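# Slide block flush against board, corners aligned

## Task

Slide the square block and the board, both flat pieces, into contact so that a full side of the block presses flush along one side or end of the board, with one block corner matching one board corner. Neither piece may be lifted off the table, clamped in a gripper, or trapped alone between the two grippers, or the attempt fails; tipping a piece over is allowed. At the end both pieces must lie flat on the table, not touching any fixed structure, and stay in place without the robot holding them. Release and move the grippers away afterwards.

## Robot and tools

Robot: two six-joint arms, left_arm and right_arm, each with a parallel two-finger gripper. These names do not mean image sides. Parts may only be pushed or nudged, never grasped or pinched between the grippers. A loose part can occasionally get a brief outside shove, and anything knocked off the table fails the scene.

Frame: a single world frame. Origin on the table surface midway between the arms; +x reaches out over the table, +z is up, left_arm sits toward +y. Gripper positions come in metres with orientation as a wxyz quaternion, plus linear (m/s) and angular (rad/s) velocities. Printed hand positions may be off, more so at full reach. Arm bases can be tilted. Mounting plates and the metal frame behind the arms are fixed obstacles; a 'too close' warning counts a plate and its side of the frame as part of that arm.

Gripper geometry: fingers point along the gripper's +z and open along its y. The reported position is the point between the pads when closed, about 2 cm short of the tips; closing pushes the tips roughly 10 mm further along +z.

Tool execute_actions, argument actions: a list holding zero or one item. Empty list: nothing new is commanded, the current state is returned with pictures. An action item {"rows": [...], "steps": n}: n control steps of 1/30 s, n from 1 to 15 (default 15), but an action needs at least 7 steps. Rows hold 1 to 15 rows; each is used for one step and the final row repeats if rows are fewer than steps. A wait item {"steps": n} with no rows: n up to 300, commands nothing, and counts from the previous result, including your writing time. Optional pictures: true/false asks for camera images; images come anyway with an empty list.

Each row: exactly 14 numbers, every one between -1 and 1, covering both arms even if only one moves. Order: left_arm waist, shoulder, elbow, forearm roll, wrist pitch, wrist roll, gripper opening; then the same seven for right_arm. The six joint values are offsets, not poses: they are added to the joint angles shown in the most recent result that lists them (before any such result in a scene, or in later calls within one reply, to where the arm is when the action begins). They are not relative to the previous row. Scale: 1.0 equals 2.036 rad. So sending all zeros drives the arm back to those reference angles; it is not a hold or a wait. The gripper value is absolute: +1 fully open, -1 closed.

Joint ranges in rad (column order): waist -6.283 to 6.283, shoulder -2.059 to 2.094, elbow -3.927 to 0.192, forearm roll -6.283 to 6.283, wrist pitch -1.693 to 3.142, wrist roll -6.283 to 6.283. A request going more than 0.010 rad outward beyond a range is refused and nothing is sent. True ends may differ by up to 0.010 rad; overshooting requests are clipped there and reported as 'joint sent to its limit' (possibly for an earlier, still running action). No such line does not prove there is room left.

Motion limits: joint targets move at most 3.14 rad/s, take 0.16 s to reach that speed, and all joints of an arm are synchronized. Each step keeps a target within 0.623 rad of the measured angle, and targets that would move the gripper more than 70 mm from where it is get scaled back. Big offsets therefore take several actions.

Timing: the result is read 7 steps before the action ends; those steps run while you think, and the next action starts after them. Between calls the arms keep heading for the last row's target until they have nearly stopped or a step is HELD.

Result lines: the state line per arm; Joint positions and Joint velocities per arm (six joints in rad and rad/s, then finger pad gap in m, 0.084 m fully open); grip_measured, the measured opening on the command scale; joint torques in the same joint order (offset, scaled and noisy, nonzero even in free air). 'joint command not followed' means the clearance check altered or blocked targets on some steps. HELD marks steps where your row, fully or partly, was not sent. TORQUE FAULT: contact torque hit a joint's load limit (waist 46, shoulder 46, elbow 27.6, forearm roll 27.6, wrist pitch 18.4, wrist roll 18.4 N m); the arm backs off, pauses 10 s and drops the rest of the call. MOTOR HOT appears from 65 °C; at 80 °C an OVER-TEMPERATURE FAULT brakes that arm until it cools. Avoid stops of any kind.

Gripping notes (not to be used on these parts): commanding below grip_measured squeezes, up to about 24 N per pad; fast closes press harder.

Cameras: cam_head_left, cam_head_right, cam_left_wrist, cam_right_wrist, each 672x504, delivered in that order, with a pinhole+radial calibration (K, distortion, T_world_to_cam) listed up front; results note any camera whose numbers changed. Wrist camera poses follow the arm joints.

Tool zoom_image: camera (one of the four names) and region [x0, y0, x1, y1] in pixels of that camera's latest image, origin top-left, at most 504 by 504. Moves nothing.

Tool show_instructions: no arguments; shows this scene's reference pictures.

Tool finished_scene: argument scene, the number of the current scene. Replying without any tool call ends everything.

Avoid: arms colliding or pressing on each other, hard slams or shoves, dropping or flinging parts, pushing parts off the table, and leaving a gripper touching the parts. Push gently with fingertips or gripper sides, keep parts flat, check alignment with zooms, then open and retract before finishing.

Each tool is called after ">>>" as name(argument=value, ...), one argument or row to a line, values as JSON.

Reference images:

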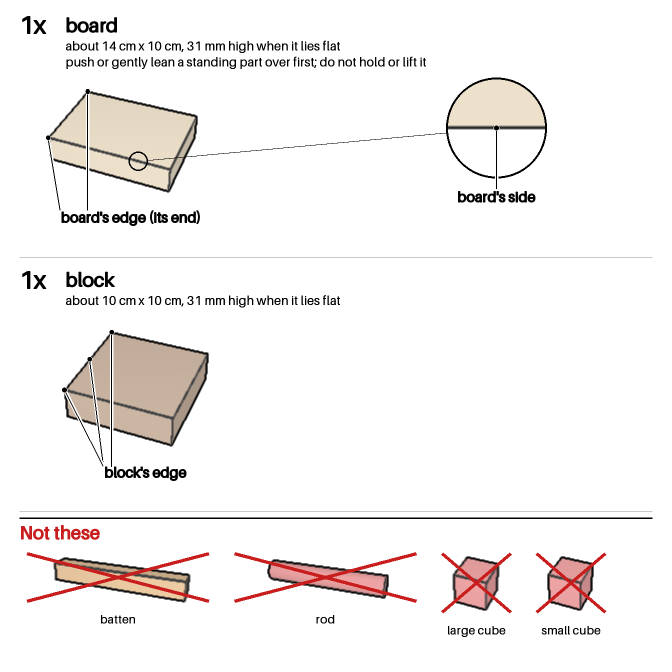

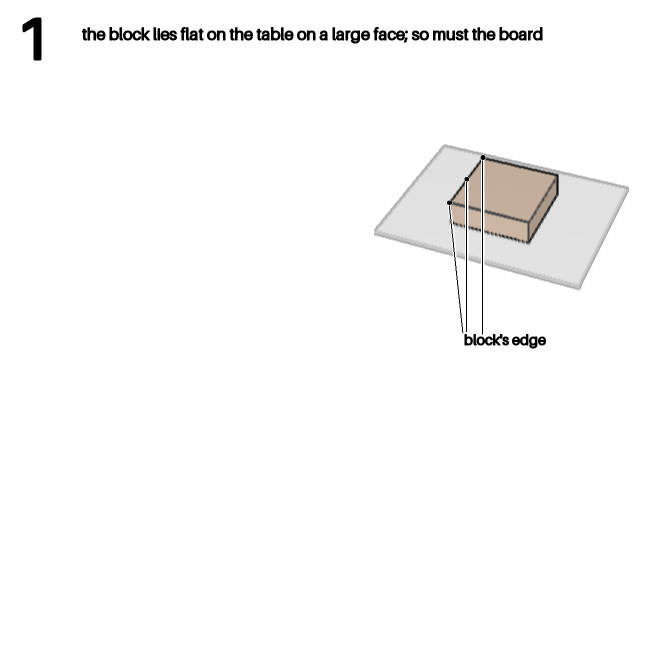

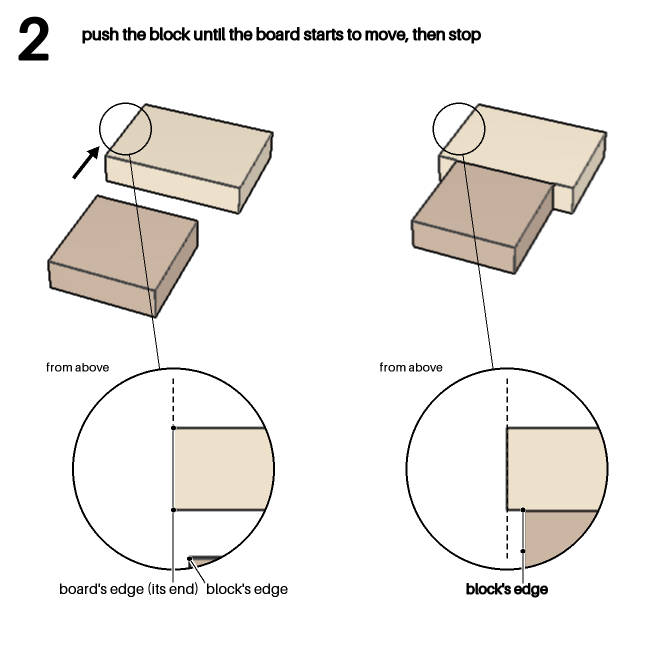

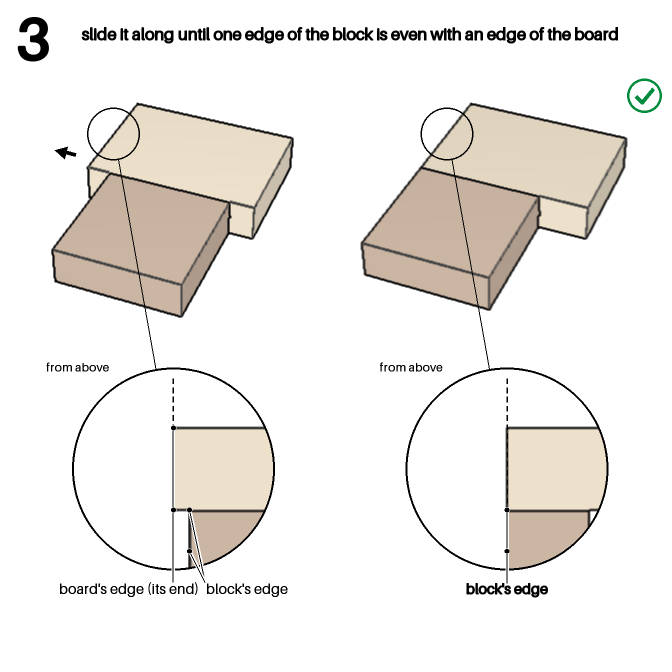

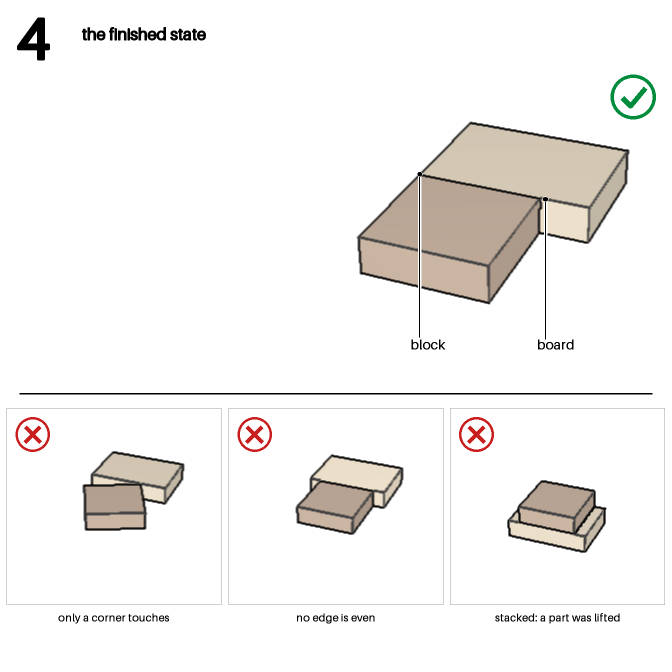

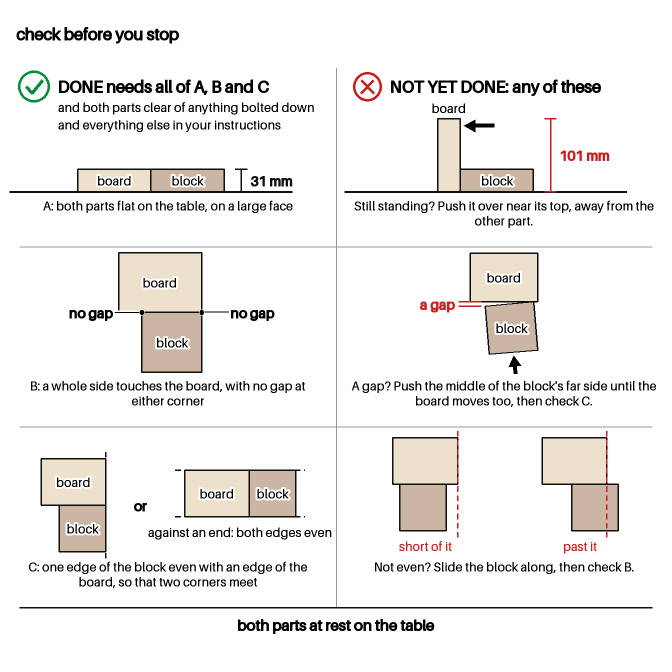

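## Session

>>> execute_actions(
  actions=[],
)

Scene clock: 0.00 s of 4267.00 s.
left_arm: end_effector_position=(+0.7204, +0.7329, +0.1897) grip_measured=+1.00 end_effector_quat_wxyz=(+0.296, -0.633, +0.692, -0.180) end_effector_velocity=(+0.000, -0.000, +0.000) end_effector_angular_velocity=(-0.001, -0.001, -0.000) | right_arm: end_effector_position=(+0.6564, -0.5592, +0.2930) grip_measured=+1.00 end_effector_quat_wxyz=(-0.031, +0.336, +0.767, +0.546) end_effector_velocity=(-0.000, -0.002, -0.001) end_effector_angular_velocity=(-0.001, +0.002, -0.003)
Joint positions: left_arm=[ 0.34  -0.01  -1.439  1.375  0.366  1.252  0.084] | right_arm=[-0.143  0.477 -2.277  0.291  1.44  -2.803  0.084]
Joint velocities: left_arm=[-0.     0.    -0.    -0.    -0.001 -0.    -0.   ] | right_arm=[-0.003 -0.001 -0.     0.    -0.     0.001  0.   ]
Joint torques (N m, as the arm reports them, + toward a larger angle): no reading
Motor temperatures (°C, as the motors report them): left_arm=[32 34 36 32 33 34] | right_arm=[34 34 39 35 30 33]

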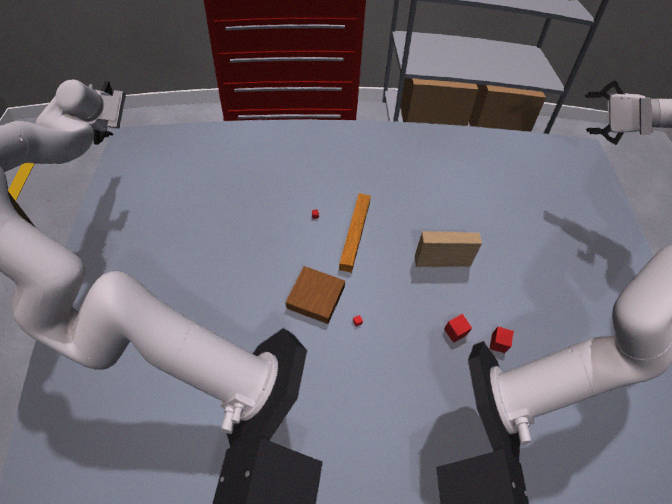

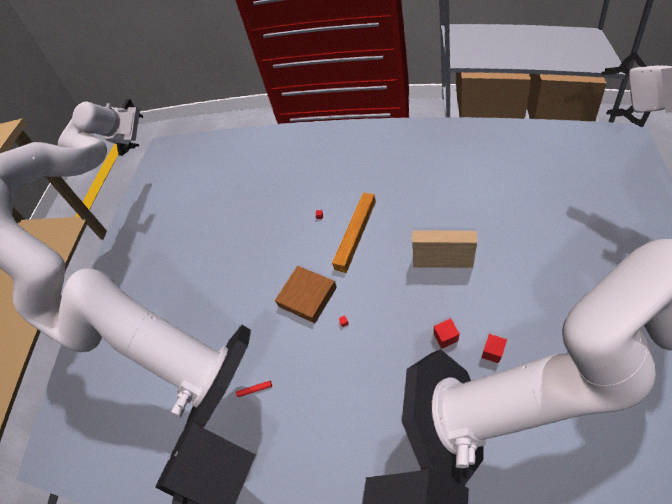

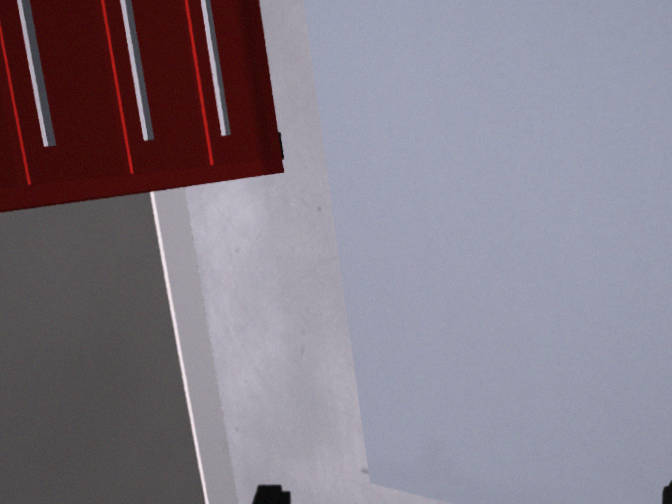

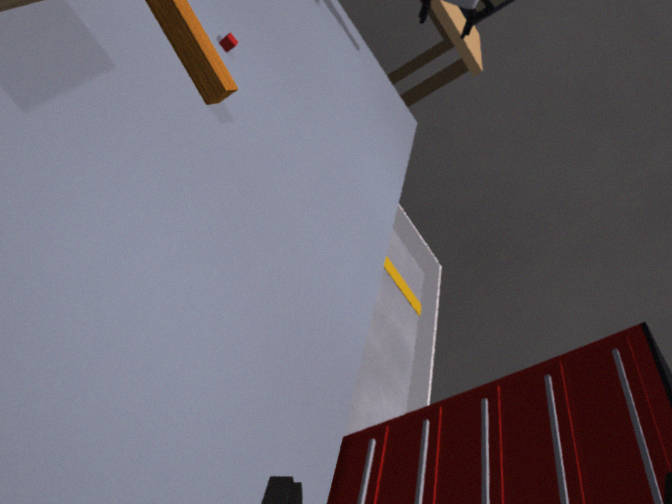

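>>> zoom_image(
  camera="cam_head_left",
  region=[270, 180, 530, 375],
)

>>> zoom_image(
  camera="cam_head_right",
  region=[260, 180, 520, 375],
)

Region (270, 180, 530, 375) of cam_head_left's 672x504 image, scaled by 1.938, with more detail than that image has; it fills the top 378 rows of this view, and the rest is white.

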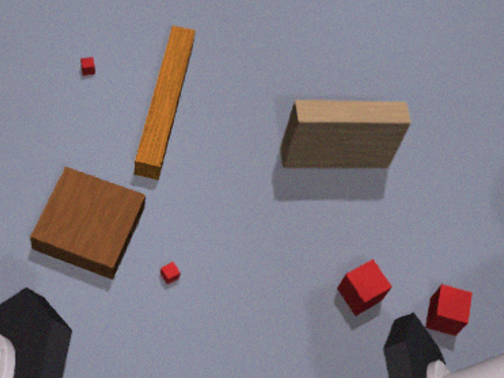

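Region (260, 180, 520, 375) of cam_head_right's 672x504 image, scaled by 1.938, with more detail than that image has; it fills the top 378 rows of this view, and the rest is white.

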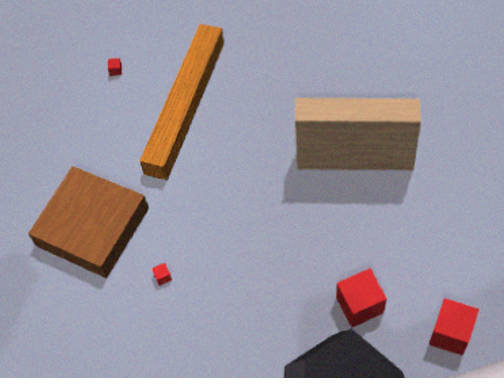

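>>> execute_actions(
  actions=[
    {"rows": [[-0.5123,0.0511,0.4796,-0.2174,0.389,-0.583,0.2,0.3242,0.0358,0.5636,-0.6375,-0.1149,0.3733,0.0]], "steps": 15},
  ],
)

>>> execute_actions(
  actions=[
    {"steps": 30},
  ],
  pictures=true,
)

Scene clock: 12.93 s of 4267.00 s.
left_arm: end_effector_position=(+0.7146, +0.6492, +0.1741) grip_measured=+0.19 end_effector_quat_wxyz=(+0.221, -0.662, +0.687, -0.203) end_effector_velocity=(-0.056, -0.401, -0.055) end_effector_angular_velocity=(-0.621, +0.429, +0.004) | right_arm: end_effector_position=(+0.6587, -0.4824, +0.2933) grip_measured=-0.01 end_effector_quat_wxyz=(-0.083, +0.323, +0.792, +0.511) end_effector_velocity=(-0.020, +0.384, -0.006) end_effector_angular_velocity=(-0.303, +0.422, +0.482)
Joint positions: left_arm=[ 0.245  0.006 -1.342  1.309  0.462  1.156  0.052] | right_arm=[-0.032  0.49  -2.164  0.179  1.4   -2.691  0.044]
Joint velocities: left_arm=[-0.465  0.069  0.46  -0.296  0.466 -0.465 -0.   ] | right_arm=[ 0.536  0.072  0.578 -0.577 -0.188  0.574 -0.001]
Joint torques (N m, as the arm reports them, + toward a larger angle): left_arm=[-15.71 -15.01  -8.49  -0.7   -3.98  -1.01] | right_arm=[ 31.95 -25.91  -7.94   1.85  -1.11   0.3 ]
Motor temperatures (°C, as the motors report them): left_arm=[32 35 36 32 34 34] | right_arm=[34 35 40 35 30 33]
Steps of this call (steps 1 to 90: nothing new was sent; then 9.67 s passed at rest; steps 91 to 98: the first 8 steps of this action). Readings (joint positions):
91: left_arm=[0.340 -0.010 -1.439 1.375 0.366 1.252] | right_arm=[-0.143 0.477 -2.277 0.290 1.440 -2.803]
92: left_arm=[0.338 -0.010 -1.437 1.372 0.369 1.249] | right_arm=[-0.141 0.477 -2.274 0.287 1.439 -2.800]
94: left_arm=[0.312 -0.009 -1.413 1.352 0.398 1.220] | right_arm=[-0.115 0.476 -2.247 0.256 1.426 -2.769]
98: the state above

Scene clock: 13.93 s of 4267.00 s.
left_arm: end_effector_position=(+0.5252, +0.2981, +0.1825) grip_measured=+0.19 end_effector_quat_wxyz=(-0.032, -0.689, +0.709, -0.146) end_effector_velocity=(-0.305, -0.239, +0.035) end_effector_angular_velocity=(+0.067, +0.402, -0.011) | right_arm: end_effector_position=(+0.4925, -0.2002, +0.1915) grip_measured=-0.01 end_effector_quat_wxyz=(-0.098, +0.109, +0.984, +0.099) end_effector_velocity=(-0.232, +0.147, -0.147) end_effector_angular_velocity=(-1.146, -0.812, +1.049)
Joint positions: left_arm=[-0.27   0.059 -0.849  1.084  0.874  0.62   0.052] | right_arm=[ 0.421  0.539 -1.354 -0.712  1.24  -2.157  0.044]
Joint velocities: left_arm=[-0.579  0.047  0.516 -0.202  0.379 -0.742  0.   ] | right_arm=[ 0.478  0.056  1.116 -1.464 -0.167  0.566 -0.   ]
Joint torques (N m, as the arm reports them, + toward a larger angle): left_arm=[-15.83  -6.2   -6.95  -0.69  -3.32  -0.95] | right_arm=[ 31.29 -15.78  -6.03   0.25  -2.46   0.12]
Motor temperatures (°C, as the motors report them): left_arm=[32 35 36 32 34 34] | right_arm=[35 35 40 35 30 33]
Kept back: nothing.
Steps of this call (steps 1 to 7: the last 7 steps of your previous action; steps 8 to 30: the robot went on to your last target). Readings (joint positions):
1: left_arm=[0.229 0.008 -1.327 1.299 0.477 1.140] | right_arm=[-0.015 0.492 -2.145 0.159 1.394 -2.672]
2: left_arm=[0.213 0.010 -1.312 1.290 0.493 1.125] | right_arm=[0.003 0.494 -2.125 0.139 1.387 -2.652]
4: left_arm=[0.181 0.015 -1.280 1.271 0.525 1.093] | right_arm=[0.039 0.497 -2.084 0.098 1.375 -2.610]
8: left_arm=[0.117 0.023 -1.215 1.236 0.588 1.029] | right_arm=[0.107 0.505 -1.995 0.009 1.351 -2.530]
30: the state above
camera_calibration (this result's frames):
cam_left_wrist: T_world_to_cam=[[-0.987829, 0.0119656, -0.155082, 0.573904], [0.0523728, 0.964405, -0.25919, -0.200967], [0.14646, -0.264158, -0.953294, 0.307932], [0, 0, 0, 1]] pos_world=[0.532345, 0.268289, 0.330463]
cam_right_wrist: T_world_to_cam=[[0.249138, 0.956943, 0.148966, 0.0771378], [0.953335, -0.215242, -0.211716, -0.407037], [-0.170537, 0.194761, -0.965912, 0.437634], [0, 0, 0, 1]] pos_world=[0.443458, -0.246662, 0.325049]

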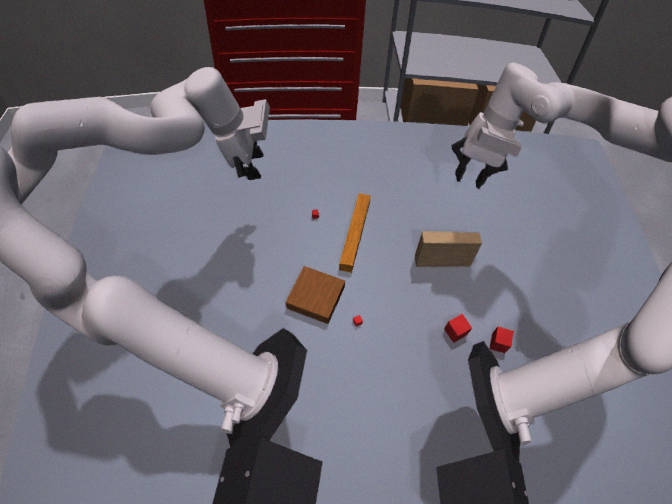

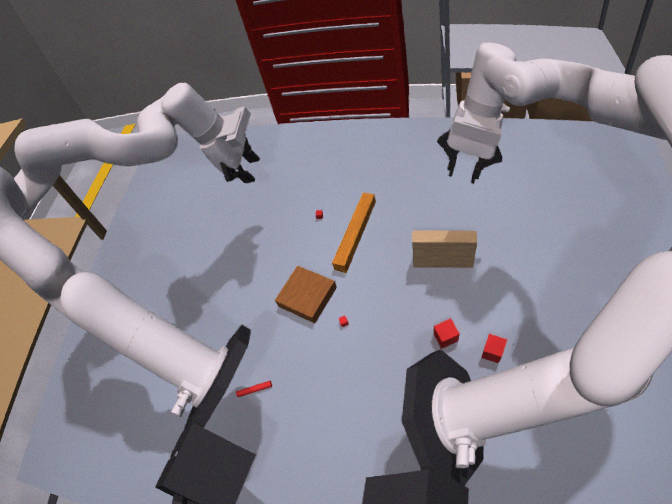

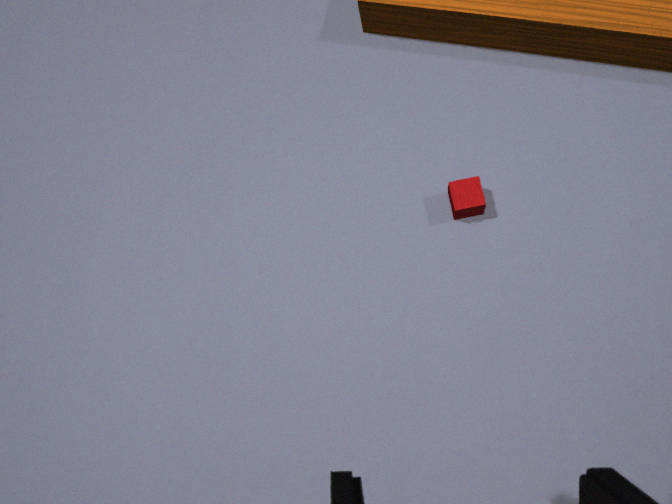

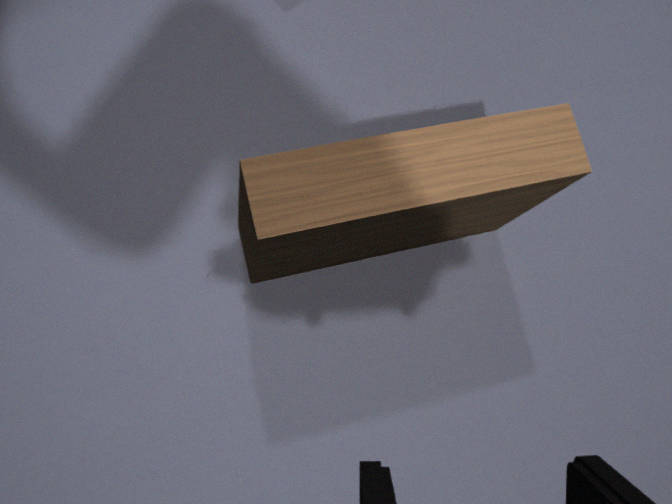

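>>> execute_actions(
  actions=[
    {"steps": 30},
  ],
  pictures=true,
)

Scene clock: 14.93 s of 4267.00 s.
left_arm: end_effector_position=(+0.2910, +0.2343, +0.1792) grip_measured=+0.19 end_effector_quat_wxyz=(+0.000, +0.708, -0.707, +0.000) end_effector_velocity=(-0.006, +0.002, -0.002) end_effector_angular_velocity=(+0.012, +0.000, -0.003) | right_arm: end_effector_position=(+0.4494, -0.1726, +0.1686) grip_measured=-0.01 end_effector_quat_wxyz=(-0.000, +0.000, +1.000, +0.000) end_effector_velocity=(-0.001, +0.000, -0.001) end_effector_angular_velocity=(-0.001, +0.001, +0.002)
Joint positions: left_arm=[-0.701  0.094 -0.464  0.933  1.157  0.066  0.052] | right_arm=[ 0.517  0.55  -1.129 -1.007  1.206 -2.043  0.044]
Joint velocities: left_arm=[-0.009  0.002  0.012 -0.002  0.007 -0.011 -0.   ] | right_arm=[-0.     0.001  0.001 -0.     0.    -0.     0.   ]
Joint torques (N m, as the arm reports them, + toward a larger angle): left_arm=[-11.74  -2.64  -8.38  -0.24  -2.75  -0.92] | right_arm=[ 28.06 -14.53  -6.53  -0.03  -2.59   0.02]
Motor temperatures (°C, as the motors report them): left_arm=[32 35 36 32 34 34] | right_arm=[35 35 40 35 30 33]
Kept back: nothing.
Steps of this call (steps 1 to 30: the robot went on to your last target). Readings (joint positions):
1: left_arm=[-0.290 0.060 -0.832 1.077 0.887 0.595] | right_arm=[0.437 0.541 -1.316 -0.762 1.234 -2.138]
2: left_arm=[-0.309 0.062 -0.814 1.070 0.900 0.569] | right_arm=[0.453 0.543 -1.278 -0.812 1.229 -2.119]
4: left_arm=[-0.349 0.065 -0.778 1.056 0.926 0.518] | right_arm=[0.484 0.547 -1.209 -0.900 1.219 -2.085]
8: left_arm=[-0.433 0.072 -0.704 1.027 0.980 0.411] | right_arm=[0.509 0.550 -1.148 -0.980 1.210 -2.054]
30: the state above
camera_calibration (this result's frames):
cam_left_wrist: T_world_to_cam=[[-0.999961, 0.00122671, 0.00879227, 0.319492], [0.0011054, 0.999904, -0.0137894, -0.165389], [-0.00880835, -0.0137791, -0.999866, 0.317085], [0, 0, 0, 1]] pos_world=[0.322455, 0.16935, 0.311953]
cam_right_wrist: T_world_to_cam=[[0.0209325, 0.999548, -0.0215871, 0.203574], [0.999769, -0.0208238, 0.00524878, -0.388763], [0.00479688, -0.021692, -0.999753, 0.292359], [0, 0, 0, 1]] pos_world=[0.38301, -0.205236, 0.298722]

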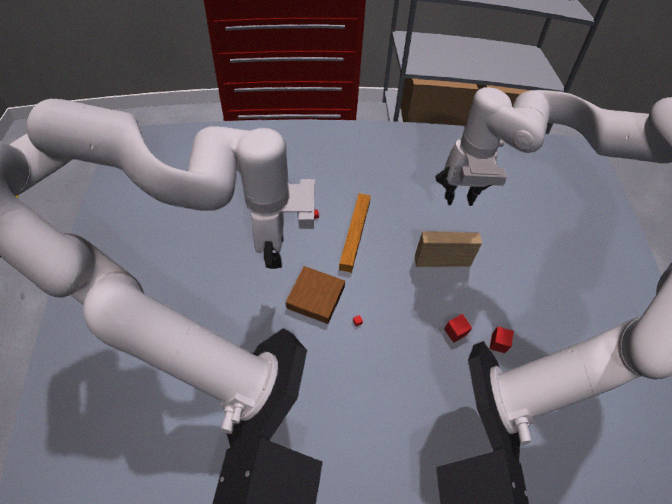

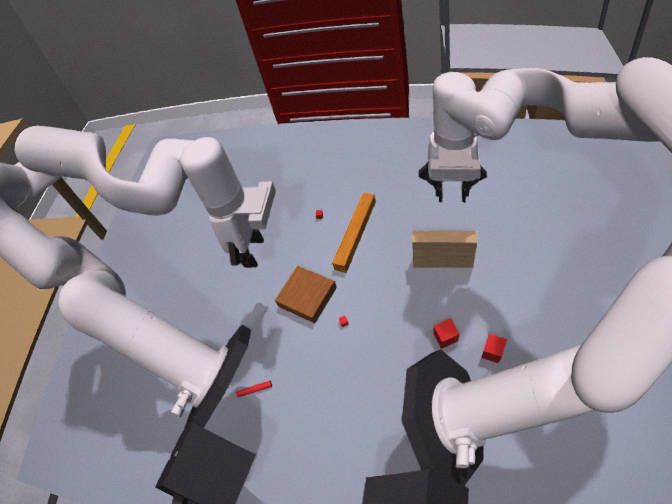

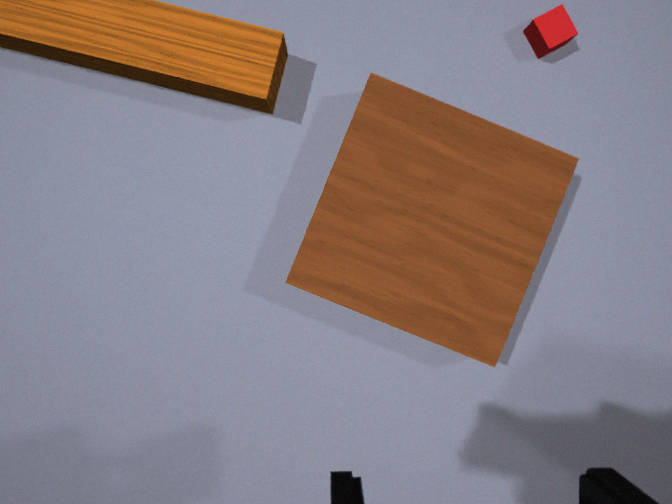

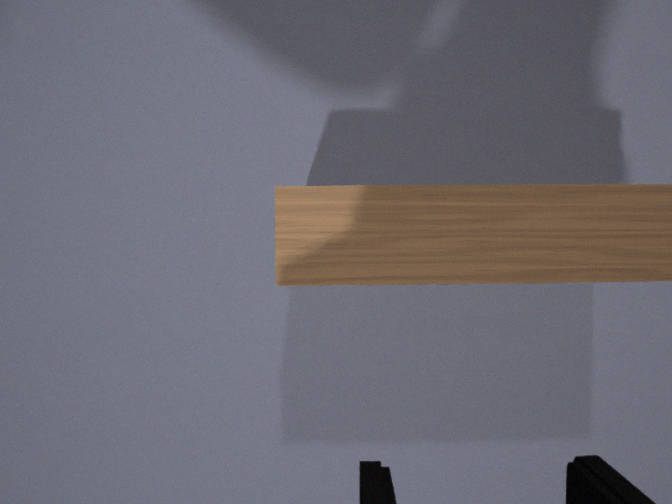

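>>> execute_actions(
  actions=[
    {"rows": [[0.2329,0.1372,0.0039,0.2928,-0.0947,-0.1298,0.2,-0.0484,0.0265,0.0563,-0.0712,-0.0595,0.0678,0.0]], "steps": 15},
  ],
)

>>> execute_actions(
  actions=[
    {"steps": 18},
  ],
  pictures=true,
)

Scene clock: 22.00 s of 4267.00 s.
left_arm: end_effector_position=(+0.3035, +0.2401, +0.1238) grip_measured=+0.19 end_effector_quat_wxyz=(-0.017, +0.713, -0.701, -0.003) end_effector_velocity=(+0.015, +0.034, -0.361) end_effector_angular_velocity=(+0.112, -0.028, +0.010) | right_arm: end_effector_position=(+0.4193, -0.1614, +0.1095) grip_measured=-0.01 end_effector_quat_wxyz=(-0.004, -0.003, +1.000, -0.004) end_effector_velocity=(-0.120, +0.044, -0.164) end_effector_angular_velocity=(+0.006, +0.070, +0.070)
Joint positions: left_arm=[-0.53   0.195 -0.46   1.149  1.088 -0.03   0.052] | right_arm=[ 0.435  0.597 -1.032 -1.123  1.111 -1.934  0.044]
Joint velocities: left_arm=[ 1.112  0.66   0.035  1.372 -0.438 -0.603 -0.   ] | right_arm=[-0.223  0.156  0.289 -0.306 -0.259  0.298  0.   ]
Joint torques (N m, as the arm reports them, + toward a larger angle): left_arm=[-13.57  -4.2   -6.66  -0.66  -2.74  -0.81] | right_arm=[ 36.14 -24.39 -10.35   0.44  -3.03  -0.34]
Motor temperatures (°C, as the motors report them): left_arm=[32 35 37 32 34 34] | right_arm=[35 35 40 35 30 33]
Steps of this call (steps 1 to 15: the robot went on to your last target; steps 16 to 90: nothing new was sent; then 3.80 s passed at rest; steps 91 to 98: the first 8 steps of this action). Readings (joint positions):
91: left_arm=[-0.703 0.094 -0.462 0.932 1.157 0.065] | right_arm=[0.517 0.550 -1.129 -1.007 1.206 -2.043]
92: left_arm=[-0.701 0.095 -0.462 0.935 1.156 0.064] | right_arm=[0.516 0.550 -1.128 -1.010 1.203 -2.040]
94: left_arm=[-0.674 0.110 -0.463 0.971 1.144 0.047] | right_arm=[0.496 0.559 -1.106 -1.044 1.174 -2.007]
98: the state above

Scene clock: 22.60 s of 4267.00 s.
left_arm: end_effector_position=(+0.2857, +0.2415, +0.0325) grip_measured=+0.19 end_effector_quat_wxyz=(-0.001, +0.709, -0.705, +0.000) end_effector_velocity=(-0.003, -0.000, -0.005) end_effector_angular_velocity=(-0.003, +0.004, -0.004) | right_arm: end_effector_position=(+0.4156, -0.1586, +0.1005) grip_measured=-0.01 end_effector_quat_wxyz=(+0.000, +0.000, +1.000, +0.000) end_effector_velocity=(-0.001, -0.000, -0.001) end_effector_angular_velocity=(-0.000, +0.002, -0.002)
Joint positions: left_arm=[-0.23   0.371 -0.456  1.526  0.965 -0.197  0.052] | right_arm=[ 0.419  0.604 -1.015 -1.152  1.085 -1.905  0.044]
Joint velocities: left_arm=[ 0.017  0.011  0.002  0.021 -0.005 -0.008  0.   ] | right_arm=[-0.002  0.     0.002 -0.001 -0.001  0.002 -0.   ]
Joint torques (N m, as the arm reports them, + toward a larger angle): left_arm=[-13.67  -4.36  -2.68  -0.2   -2.65  -0.86] | right_arm=[ 27.52 -14.43  -5.26  -0.04  -2.58  -0.03]
Motor temperatures (°C, as the motors report them): left_arm=[32 35 37 32 34 34] | right_arm=[35 35 40 35 30 33]
Kept back: nothing.
Steps of this call (steps 1 to 7: the last 7 steps of your previous action; steps 8 to 18: the robot went on to your last target). Readings (joint positions):
1: left_arm=[-0.494 0.217 -0.460 1.194 1.073 -0.050] | right_arm=[0.430 0.601 -1.025 -1.131 1.104 -1.925]
2: left_arm=[-0.457 0.239 -0.459 1.240 1.058 -0.071] | right_arm=[0.426 0.602 -1.022 -1.137 1.098 -1.919]
4: left_arm=[-0.383 0.282 -0.458 1.333 1.028 -0.112] | right_arm=[0.423 0.602 -1.020 -1.145 1.092 -1.912]
8: left_arm=[-0.268 0.350 -0.455 1.474 0.983 -0.173] | right_arm=[0.421 0.602 -1.017 -1.150 1.087 -1.907]
18: the state above
camera_calibration (this result's frames):
cam_left_wrist: T_world_to_cam=[[-0.999971, -0.00238563, 0.00719945, 0.316426], [-0.00247393, 0.999922, -0.0122812, -0.173644], [-0.00716958, -0.0122986, -0.999899, 0.16969], [0, 0, 0, 1]] pos_world=[0.317204, 0.176473, 0.165262]
cam_right_wrist: T_world_to_cam=[[0.0202682, 0.999563, -0.0215096, 0.189041], [0.999779, -0.020142, 0.00606629, -0.354309], [0.0056304, -0.0216278, -0.99975, 0.224343], [0, 0, 0, 1]] pos_world=[0.349136, -0.191243, 0.230502]

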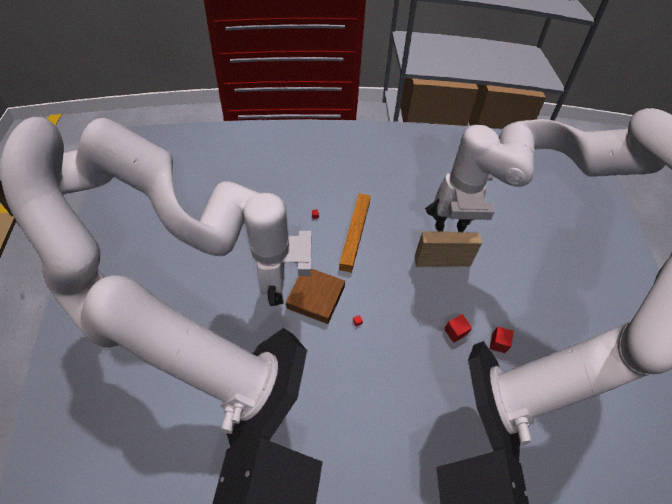

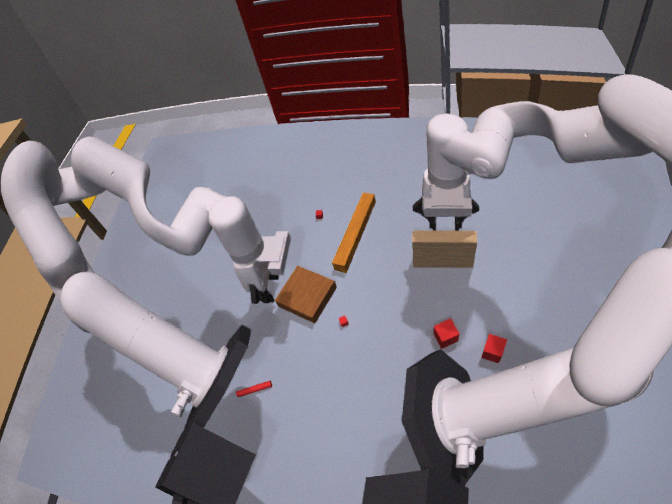

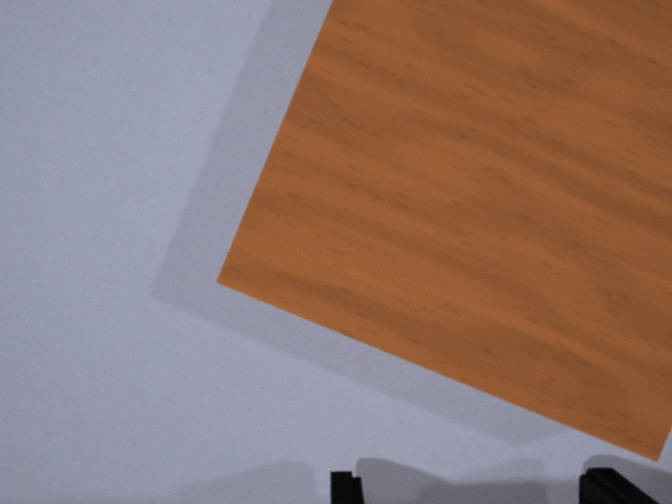

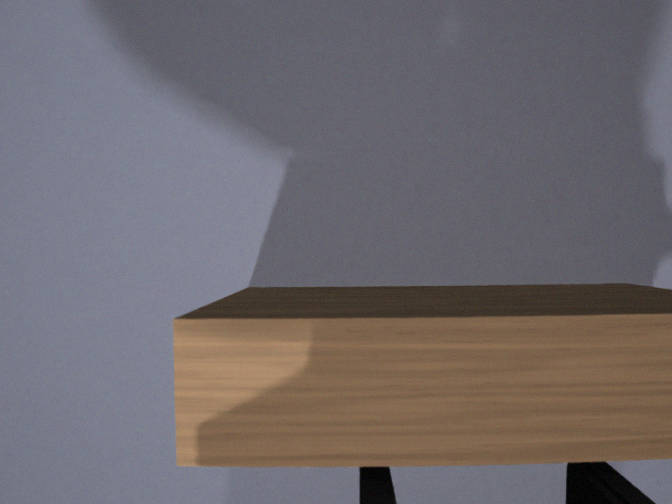

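>>> execute_actions(
  actions=[
    {"rows": [
[-0.0004,0.0049,-0.0025,0.0004,-0.0004,-0.002,0.2,0.0003,-0.001,0.0022,-0.0003,-0.0004,0.0013,0],
[-0.0023,0.0086,-0.005,-0.0007,-0.0004,-0.0035,0.2,0.0006,-0.0021,0.0045,-0.0006,-0.0007,0.0026,0],
[-0.0043,0.0124,-0.0076,-0.0018,-0.0004,-0.005,0.2,0.001,-0.0031,0.0067,-0.001,-0.0011,0.0039,0],
[-0.0062,0.0161,-0.0101,-0.0029,-0.0004,-0.0064,0.2,0.0013,-0.0042,0.009,-0.0013,-0.0015,0.0052,0],
[-0.0082,0.0199,-0.0126,-0.004,-0.0004,-0.0079,0.2,0.0016,-0.0052,0.0112,-0.0016,-0.0019,0.0065,0],
[-0.0101,0.0237,-0.0151,-0.0051,-0.0004,-0.0093,0.2,0.0019,-0.0062,0.0135,-0.0019,-0.0022,0.0078,0],
[-0.0121,0.0274,-0.0176,-0.0062,-0.0004,-0.0108,0.2,0.0023,-0.0073,0.0157,-0.0023,-0.0026,0.0091,0],
[-0.0141,0.0312,-0.0202,-0.0073,-0.0004,-0.0122,0.2,0.0026,-0.0083,0.018,-0.0026,-0.003,0.0104,0],
[-0.016,0.0349,-0.0227,-0.0084,-0.0004,-0.0137,0.2,0.0029,-0.0093,0.0202,-0.0029,-0.0034,0.0118,0],
[-0.018,0.0387,-0.0252,-0.0095,-0.0004,-0.0151,0.2,0.0032,-0.0104,0.0225,-0.0032,-0.0037,0.0131,0],
[-0.0199,0.0424,-0.0277,-0.0106,-0.0004,-0.0166,0.2,0.0036,-0.0114,0.0247,-0.0036,-0.0041,0.0144,0],
[-0.0219,0.0462,-0.0303,-0.0117,-0.0004,-0.018,0.2,0.0039,-0.0125,0.027,-0.0039,-0.0045,0.0157,0],
[-0.0239,0.05,-0.0328,-0.0128,-0.0004,-0.0195,0.2,0.0042,-0.0135,0.0292,-0.0042,-0.0048,0.017,0],
[-0.0258,0.0537,-0.0353,-0.0139,-0.0004,-0.0209,0.2,0.0045,-0.0145,0.0314,-0.0045,-0.0052,0.0183,0],
[-0.0278,0.0575,-0.0378,-0.015,-0.0004,-0.0224,0.2,0.0049,-0.0156,0.0337,-0.0049,-0.0056,0.0196,0]], "steps": 15},
  ],
)

>>> execute_actions(
  actions=[
    {"rows": [
[-0.0098,0.0188,-0.0126,-0.0055,0,-0.0073,0.2,0.0016,-0.0052,0.0112,-0.0016,-0.0019,0.0065,0],
[-0.0117,0.0226,-0.0151,-0.0066,0,-0.0087,0.2,0.0019,-0.0062,0.0135,-0.0019,-0.0022,0.0078,0],
[-0.0137,0.0263,-0.0176,-0.0077,0,-0.0102,0.2,0.0023,-0.0073,0.0157,-0.0023,-0.0026,0.0091,0],
[-0.0157,0.0301,-0.0202,-0.0088,0,-0.0116,0.2,0.0026,-0.0083,0.018,-0.0026,-0.003,0.0104,0],
[-0.0176,0.0338,-0.0227,-0.0099,0,-0.0131,0.2,0.0029,-0.0093,0.0202,-0.0029,-0.0034,0.0118,0],
[-0.0196,0.0376,-0.0252,-0.011,0,-0.0145,0.2,0.0032,-0.0104,0.0225,-0.0032,-0.0037,0.0131,0],
[-0.0215,0.0413,-0.0277,-0.0121,0,-0.016,0.2,0.0036,-0.0114,0.0247,-0.0036,-0.0041,0.0144,0],
[-0.0235,0.0451,-0.0303,-0.0132,0,-0.0174,0.2,0.0039,-0.0125,0.027,-0.0039,-0.0045,0.0157,0],
[-0.0255,0.0489,-0.0328,-0.0143,0,-0.0189,0.2,0.0042,-0.0135,0.0292,-0.0042,-0.0048,0.017,0],
[-0.0274,0.0526,-0.0353,-0.0154,0,-0.0203,0.2,0.0045,-0.0145,0.0314,-0.0045,-0.0052,0.0183,0],
[-0.0294,0.0564,-0.0378,-0.0165,0,-0.0218,0.2,0.0049,-0.0156,0.0337,-0.0049,-0.0056,0.0196,0],
[-0.0313,0.0601,-0.0403,-0.0176,0,-0.0232,0.2,0.0052,-0.0166,0.0359,-0.0052,-0.006,0.0209,0],
[-0.0333,0.0639,-0.0429,-0.0186,0,-0.0247,0.2,0.0055,-0.0176,0.0382,-0.0055,-0.0063,0.0222,0],
[-0.0352,0.0677,-0.0454,-0.0197,0,-0.0261,0.2,0.0058,-0.0187,0.0404,-0.0058,-0.0067,0.0235,0],
[-0.0372,0.0714,-0.0479,-0.0208,0,-0.0276,0.2,0.0062,-0.0197,0.0427,-0.0062,-0.0071,0.0248,0]], "steps": 15},
  ],
)

>>> execute_actions(
  actions=[
    {"steps": 22},
  ],
  pictures=true,
)

Scene clock: 25.30 s of 4267.00 s.
left_arm: end_effector_position=(+0.2859, +0.2333, +0.0317) grip_measured=+0.19 end_effector_quat_wxyz=(+0.000, +0.708, -0.706, -0.000) end_effector_velocity=(+0.004, -0.051, -0.001) end_effector_angular_velocity=(+0.012, +0.000, -0.009) | right_arm: end_effector_position=(+0.4100, -0.1585, +0.1005) grip_measured=-0.01 end_effector_quat_wxyz=(+0.000, +0.000, +1.000, +0.000) end_effector_velocity=(-0.035, -0.001, +0.001) end_effector_angular_velocity=(-0.001, -0.003, -0.001)
Joint positions: left_arm=[-0.243  0.405 -0.478  1.52   0.964 -0.21   0.052] | right_arm=[ 0.422  0.595 -0.996 -1.155  1.082 -1.894  0.044]
Joint velocities: left_arm=[-0.107  0.209 -0.136 -0.06   0.016 -0.078 -0.   ] | right_arm=[ 0.018 -0.058  0.12  -0.019 -0.019  0.07   0.   ]
Joint torques (N m, as the arm reports them, + toward a larger angle): left_arm=[-13.98  -4.8   -2.76  -0.52  -3.4   -1.03] | right_arm=[ 27.42 -14.4   -5.01   0.12  -2.43  -0.15]
Motor temperatures (°C, as the motors report them): left_arm=[32 35 37 32 34 34] | right_arm=[35 35 40 35 30 33]
Steps of this call (steps 1 to 15: the robot went on to your last target; steps 16 to 73: nothing new was sent; steps 74 to 81: the first 8 steps of this action). Readings (joint positions):
74: left_arm=[-0.227 0.373 -0.456 1.529 0.964 -0.198] | right_arm=[0.419 0.604 -1.015 -1.152 1.085 -1.905]
75: left_arm=[-0.228 0.374 -0.457 1.528 0.964 -0.198] | right_arm=[0.419 0.603 -1.014 -1.152 1.085 -1.905]
77: left_arm=[-0.231 0.381 -0.461 1.527 0.964 -0.201] | right_arm=[0.419 0.601 -1.010 -1.153 1.084 -1.902]
81: the state above

Scene clock: 25.80 s of 4267.00 s.
left_arm: end_effector_position=(+0.2866, +0.2033, +0.0317) grip_measured=+0.19 end_effector_quat_wxyz=(+0.001, +0.708, -0.706, -0.000) end_effector_velocity=(-0.002, -0.062, -0.000) end_effector_angular_velocity=(+0.002, +0.001, -0.004) | right_arm: end_effector_position=(+0.3897, -0.1586, +0.1005) grip_measured=-0.01 end_effector_quat_wxyz=(+0.000, -0.000, +1.000, +0.000) end_effector_velocity=(-0.041, -0.001, +0.000) end_effector_angular_velocity=(-0.001, -0.001, +0.000)
Joint positions: left_arm=[-0.301  0.517 -0.552  1.487  0.964 -0.254  0.052] | right_arm=[ 0.431  0.564 -0.929 -1.164  1.071 -1.855  0.044]
Joint velocities: left_arm=[-0.118  0.227 -0.153 -0.068  0.    -0.086  0.   ] | right_arm=[ 0.02  -0.065  0.137 -0.02  -0.021  0.079 -0.   ]
Joint torques (N m, as the arm reports them, + toward a larger angle): left_arm=[-15.11  -5.53  -3.19  -0.56  -2.84  -1.06] | right_arm=[ 26.09 -13.65  -5.2   -0.01  -2.48  -0.05]
Motor temperatures (°C, as the motors report them): left_arm=[32 35 36 32 34 34] | right_arm=[35 35 40 35 30 33]
Steps of this call (steps 1 to 7: the last 7 steps of your previous action; steps 8 to 15: the first 8 steps of this action, its rows measured from where the robot was after step 7). Readings (joint positions):
7: left_arm=[-0.270 0.457 -0.512 1.505 0.964 -0.230] | right_arm=[0.426 0.580 -0.965 -1.159 1.077 -1.876]
8: left_arm=[-0.274 0.465 -0.517 1.503 0.964 -0.233] | right_arm=[0.427 0.578 -0.960 -1.160 1.076 -1.873]
9: left_arm=[-0.278 0.472 -0.522 1.501 0.964 -0.236] | right_arm=[0.427 0.576 -0.956 -1.161 1.075 -1.871]
11: left_arm=[-0.286 0.487 -0.532 1.496 0.964 -0.242] | right_arm=[0.429 0.572 -0.947 -1.162 1.074 -1.866]
15: the state above

Scene clock: 26.53 s of 4267.00 s.
left_arm: end_effector_position=(+0.2848, +0.1801, +0.0314) grip_measured=+0.19 end_effector_quat_wxyz=(-0.000, +0.707, -0.707, -0.000) end_effector_velocity=(-0.000, -0.001, -0.000) end_effector_angular_velocity=(+0.000, +0.001, -0.000) | right_arm: end_effector_position=(+0.3743, -0.1589, +0.1005) grip_measured=-0.01 end_effector_quat_wxyz=(+0.000, -0.000, +1.000, +0.000) end_effector_velocity=(-0.000, -0.001, -0.000) end_effector_angular_velocity=(-0.001, +0.001, +0.001)
Joint positions: left_arm=[-0.345  0.602 -0.609  1.463  0.964 -0.286  0.052] | right_arm=[ 0.439  0.54  -0.878 -1.172  1.062 -1.826  0.044]
Joint velocities: left_arm=[-0.001  0.003 -0.002 -0.001  0.    -0.001 -0.   ] | right_arm=[-0.001 -0.001  0.001 -0.     0.001 -0.001 -0.   ]
Joint torques (N m, as the arm reports them, + toward a larger angle): left_arm=[-15.54  -5.85  -3.6   -0.21  -2.92  -1.14] | right_arm=[ 25.21 -13.18  -5.1    0.03  -2.57   0.03]
Motor temperatures (°C, as the motors report them): left_arm=[32 35 36 32 34 34] | right_arm=[35 35 40 35 30 33]
Kept back: nothing.
Steps of this call (steps 1 to 7: the last 7 steps of your previous action; steps 8 to 22: the robot went on to your last target). Readings (joint positions):
1: left_arm=[-0.305 0.525 -0.557 1.485 0.964 -0.256] | right_arm=[0.432 0.562 -0.924 -1.165 1.070 -1.852]
2: left_arm=[-0.309 0.532 -0.563 1.483 0.964 -0.259] | right_arm=[0.433 0.560 -0.919 -1.166 1.069 -1.850]
4: left_arm=[-0.317 0.548 -0.573 1.478 0.964 -0.265] | right_arm=[0.434 0.555 -0.910 -1.167 1.068 -1.844]
8: left_arm=[-0.333 0.578 -0.593 1.470 0.964 -0.277] | right_arm=[0.437 0.547 -0.892 -1.170 1.065 -1.834]
22: the state above
camera_calibration (this result's frames):
cam_left_wrist: T_world_to_cam=[[-0.999962, 0.00146602, 0.00862891, 0.314643], [0.00136201, 0.999927, -0.0120469, -0.113346], [-0.00864594, -0.0120347, -0.99989, 0.168214], [0, 0, 0, 1]] pos_world=[0.31624, 0.114901, 0.164115]
cam_right_wrist: T_world_to_cam=[[0.0196837, 0.999577, -0.0213932, 0.190431], [0.99979, -0.0195552, 0.00619815, -0.312949], [0.00577718, -0.0215107, -0.999752, 0.224523], [0, 0, 0, 1]] pos_world=[0.307837, -0.19164, 0.230481]

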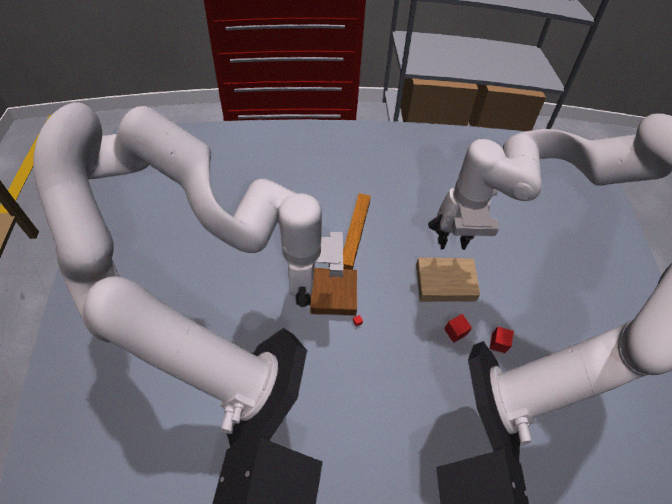

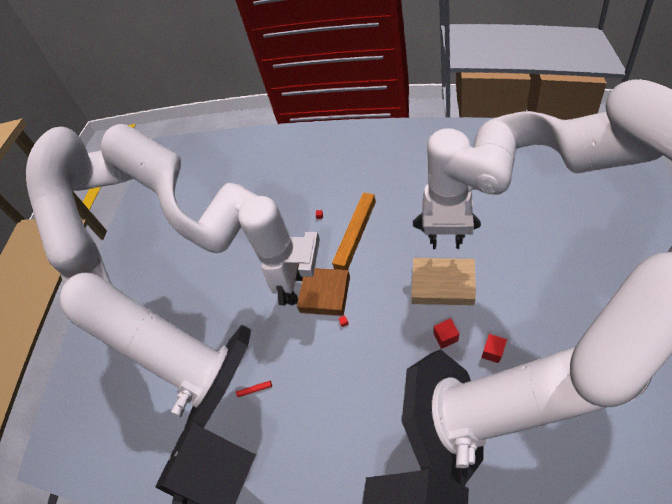

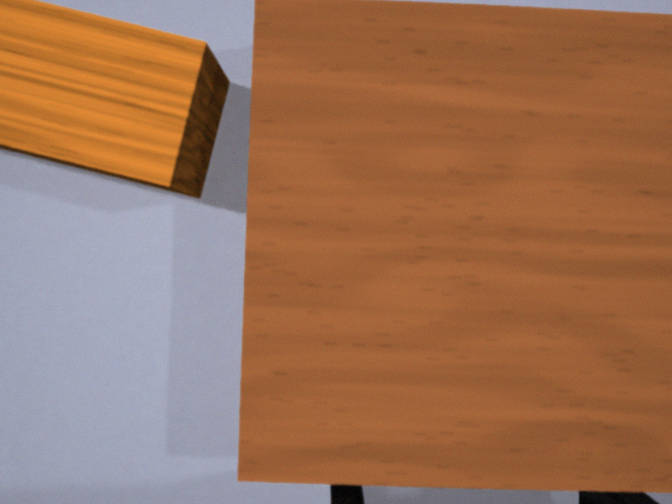

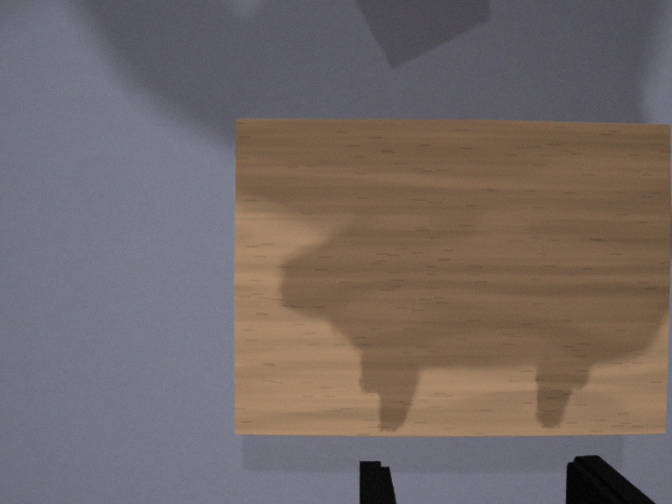

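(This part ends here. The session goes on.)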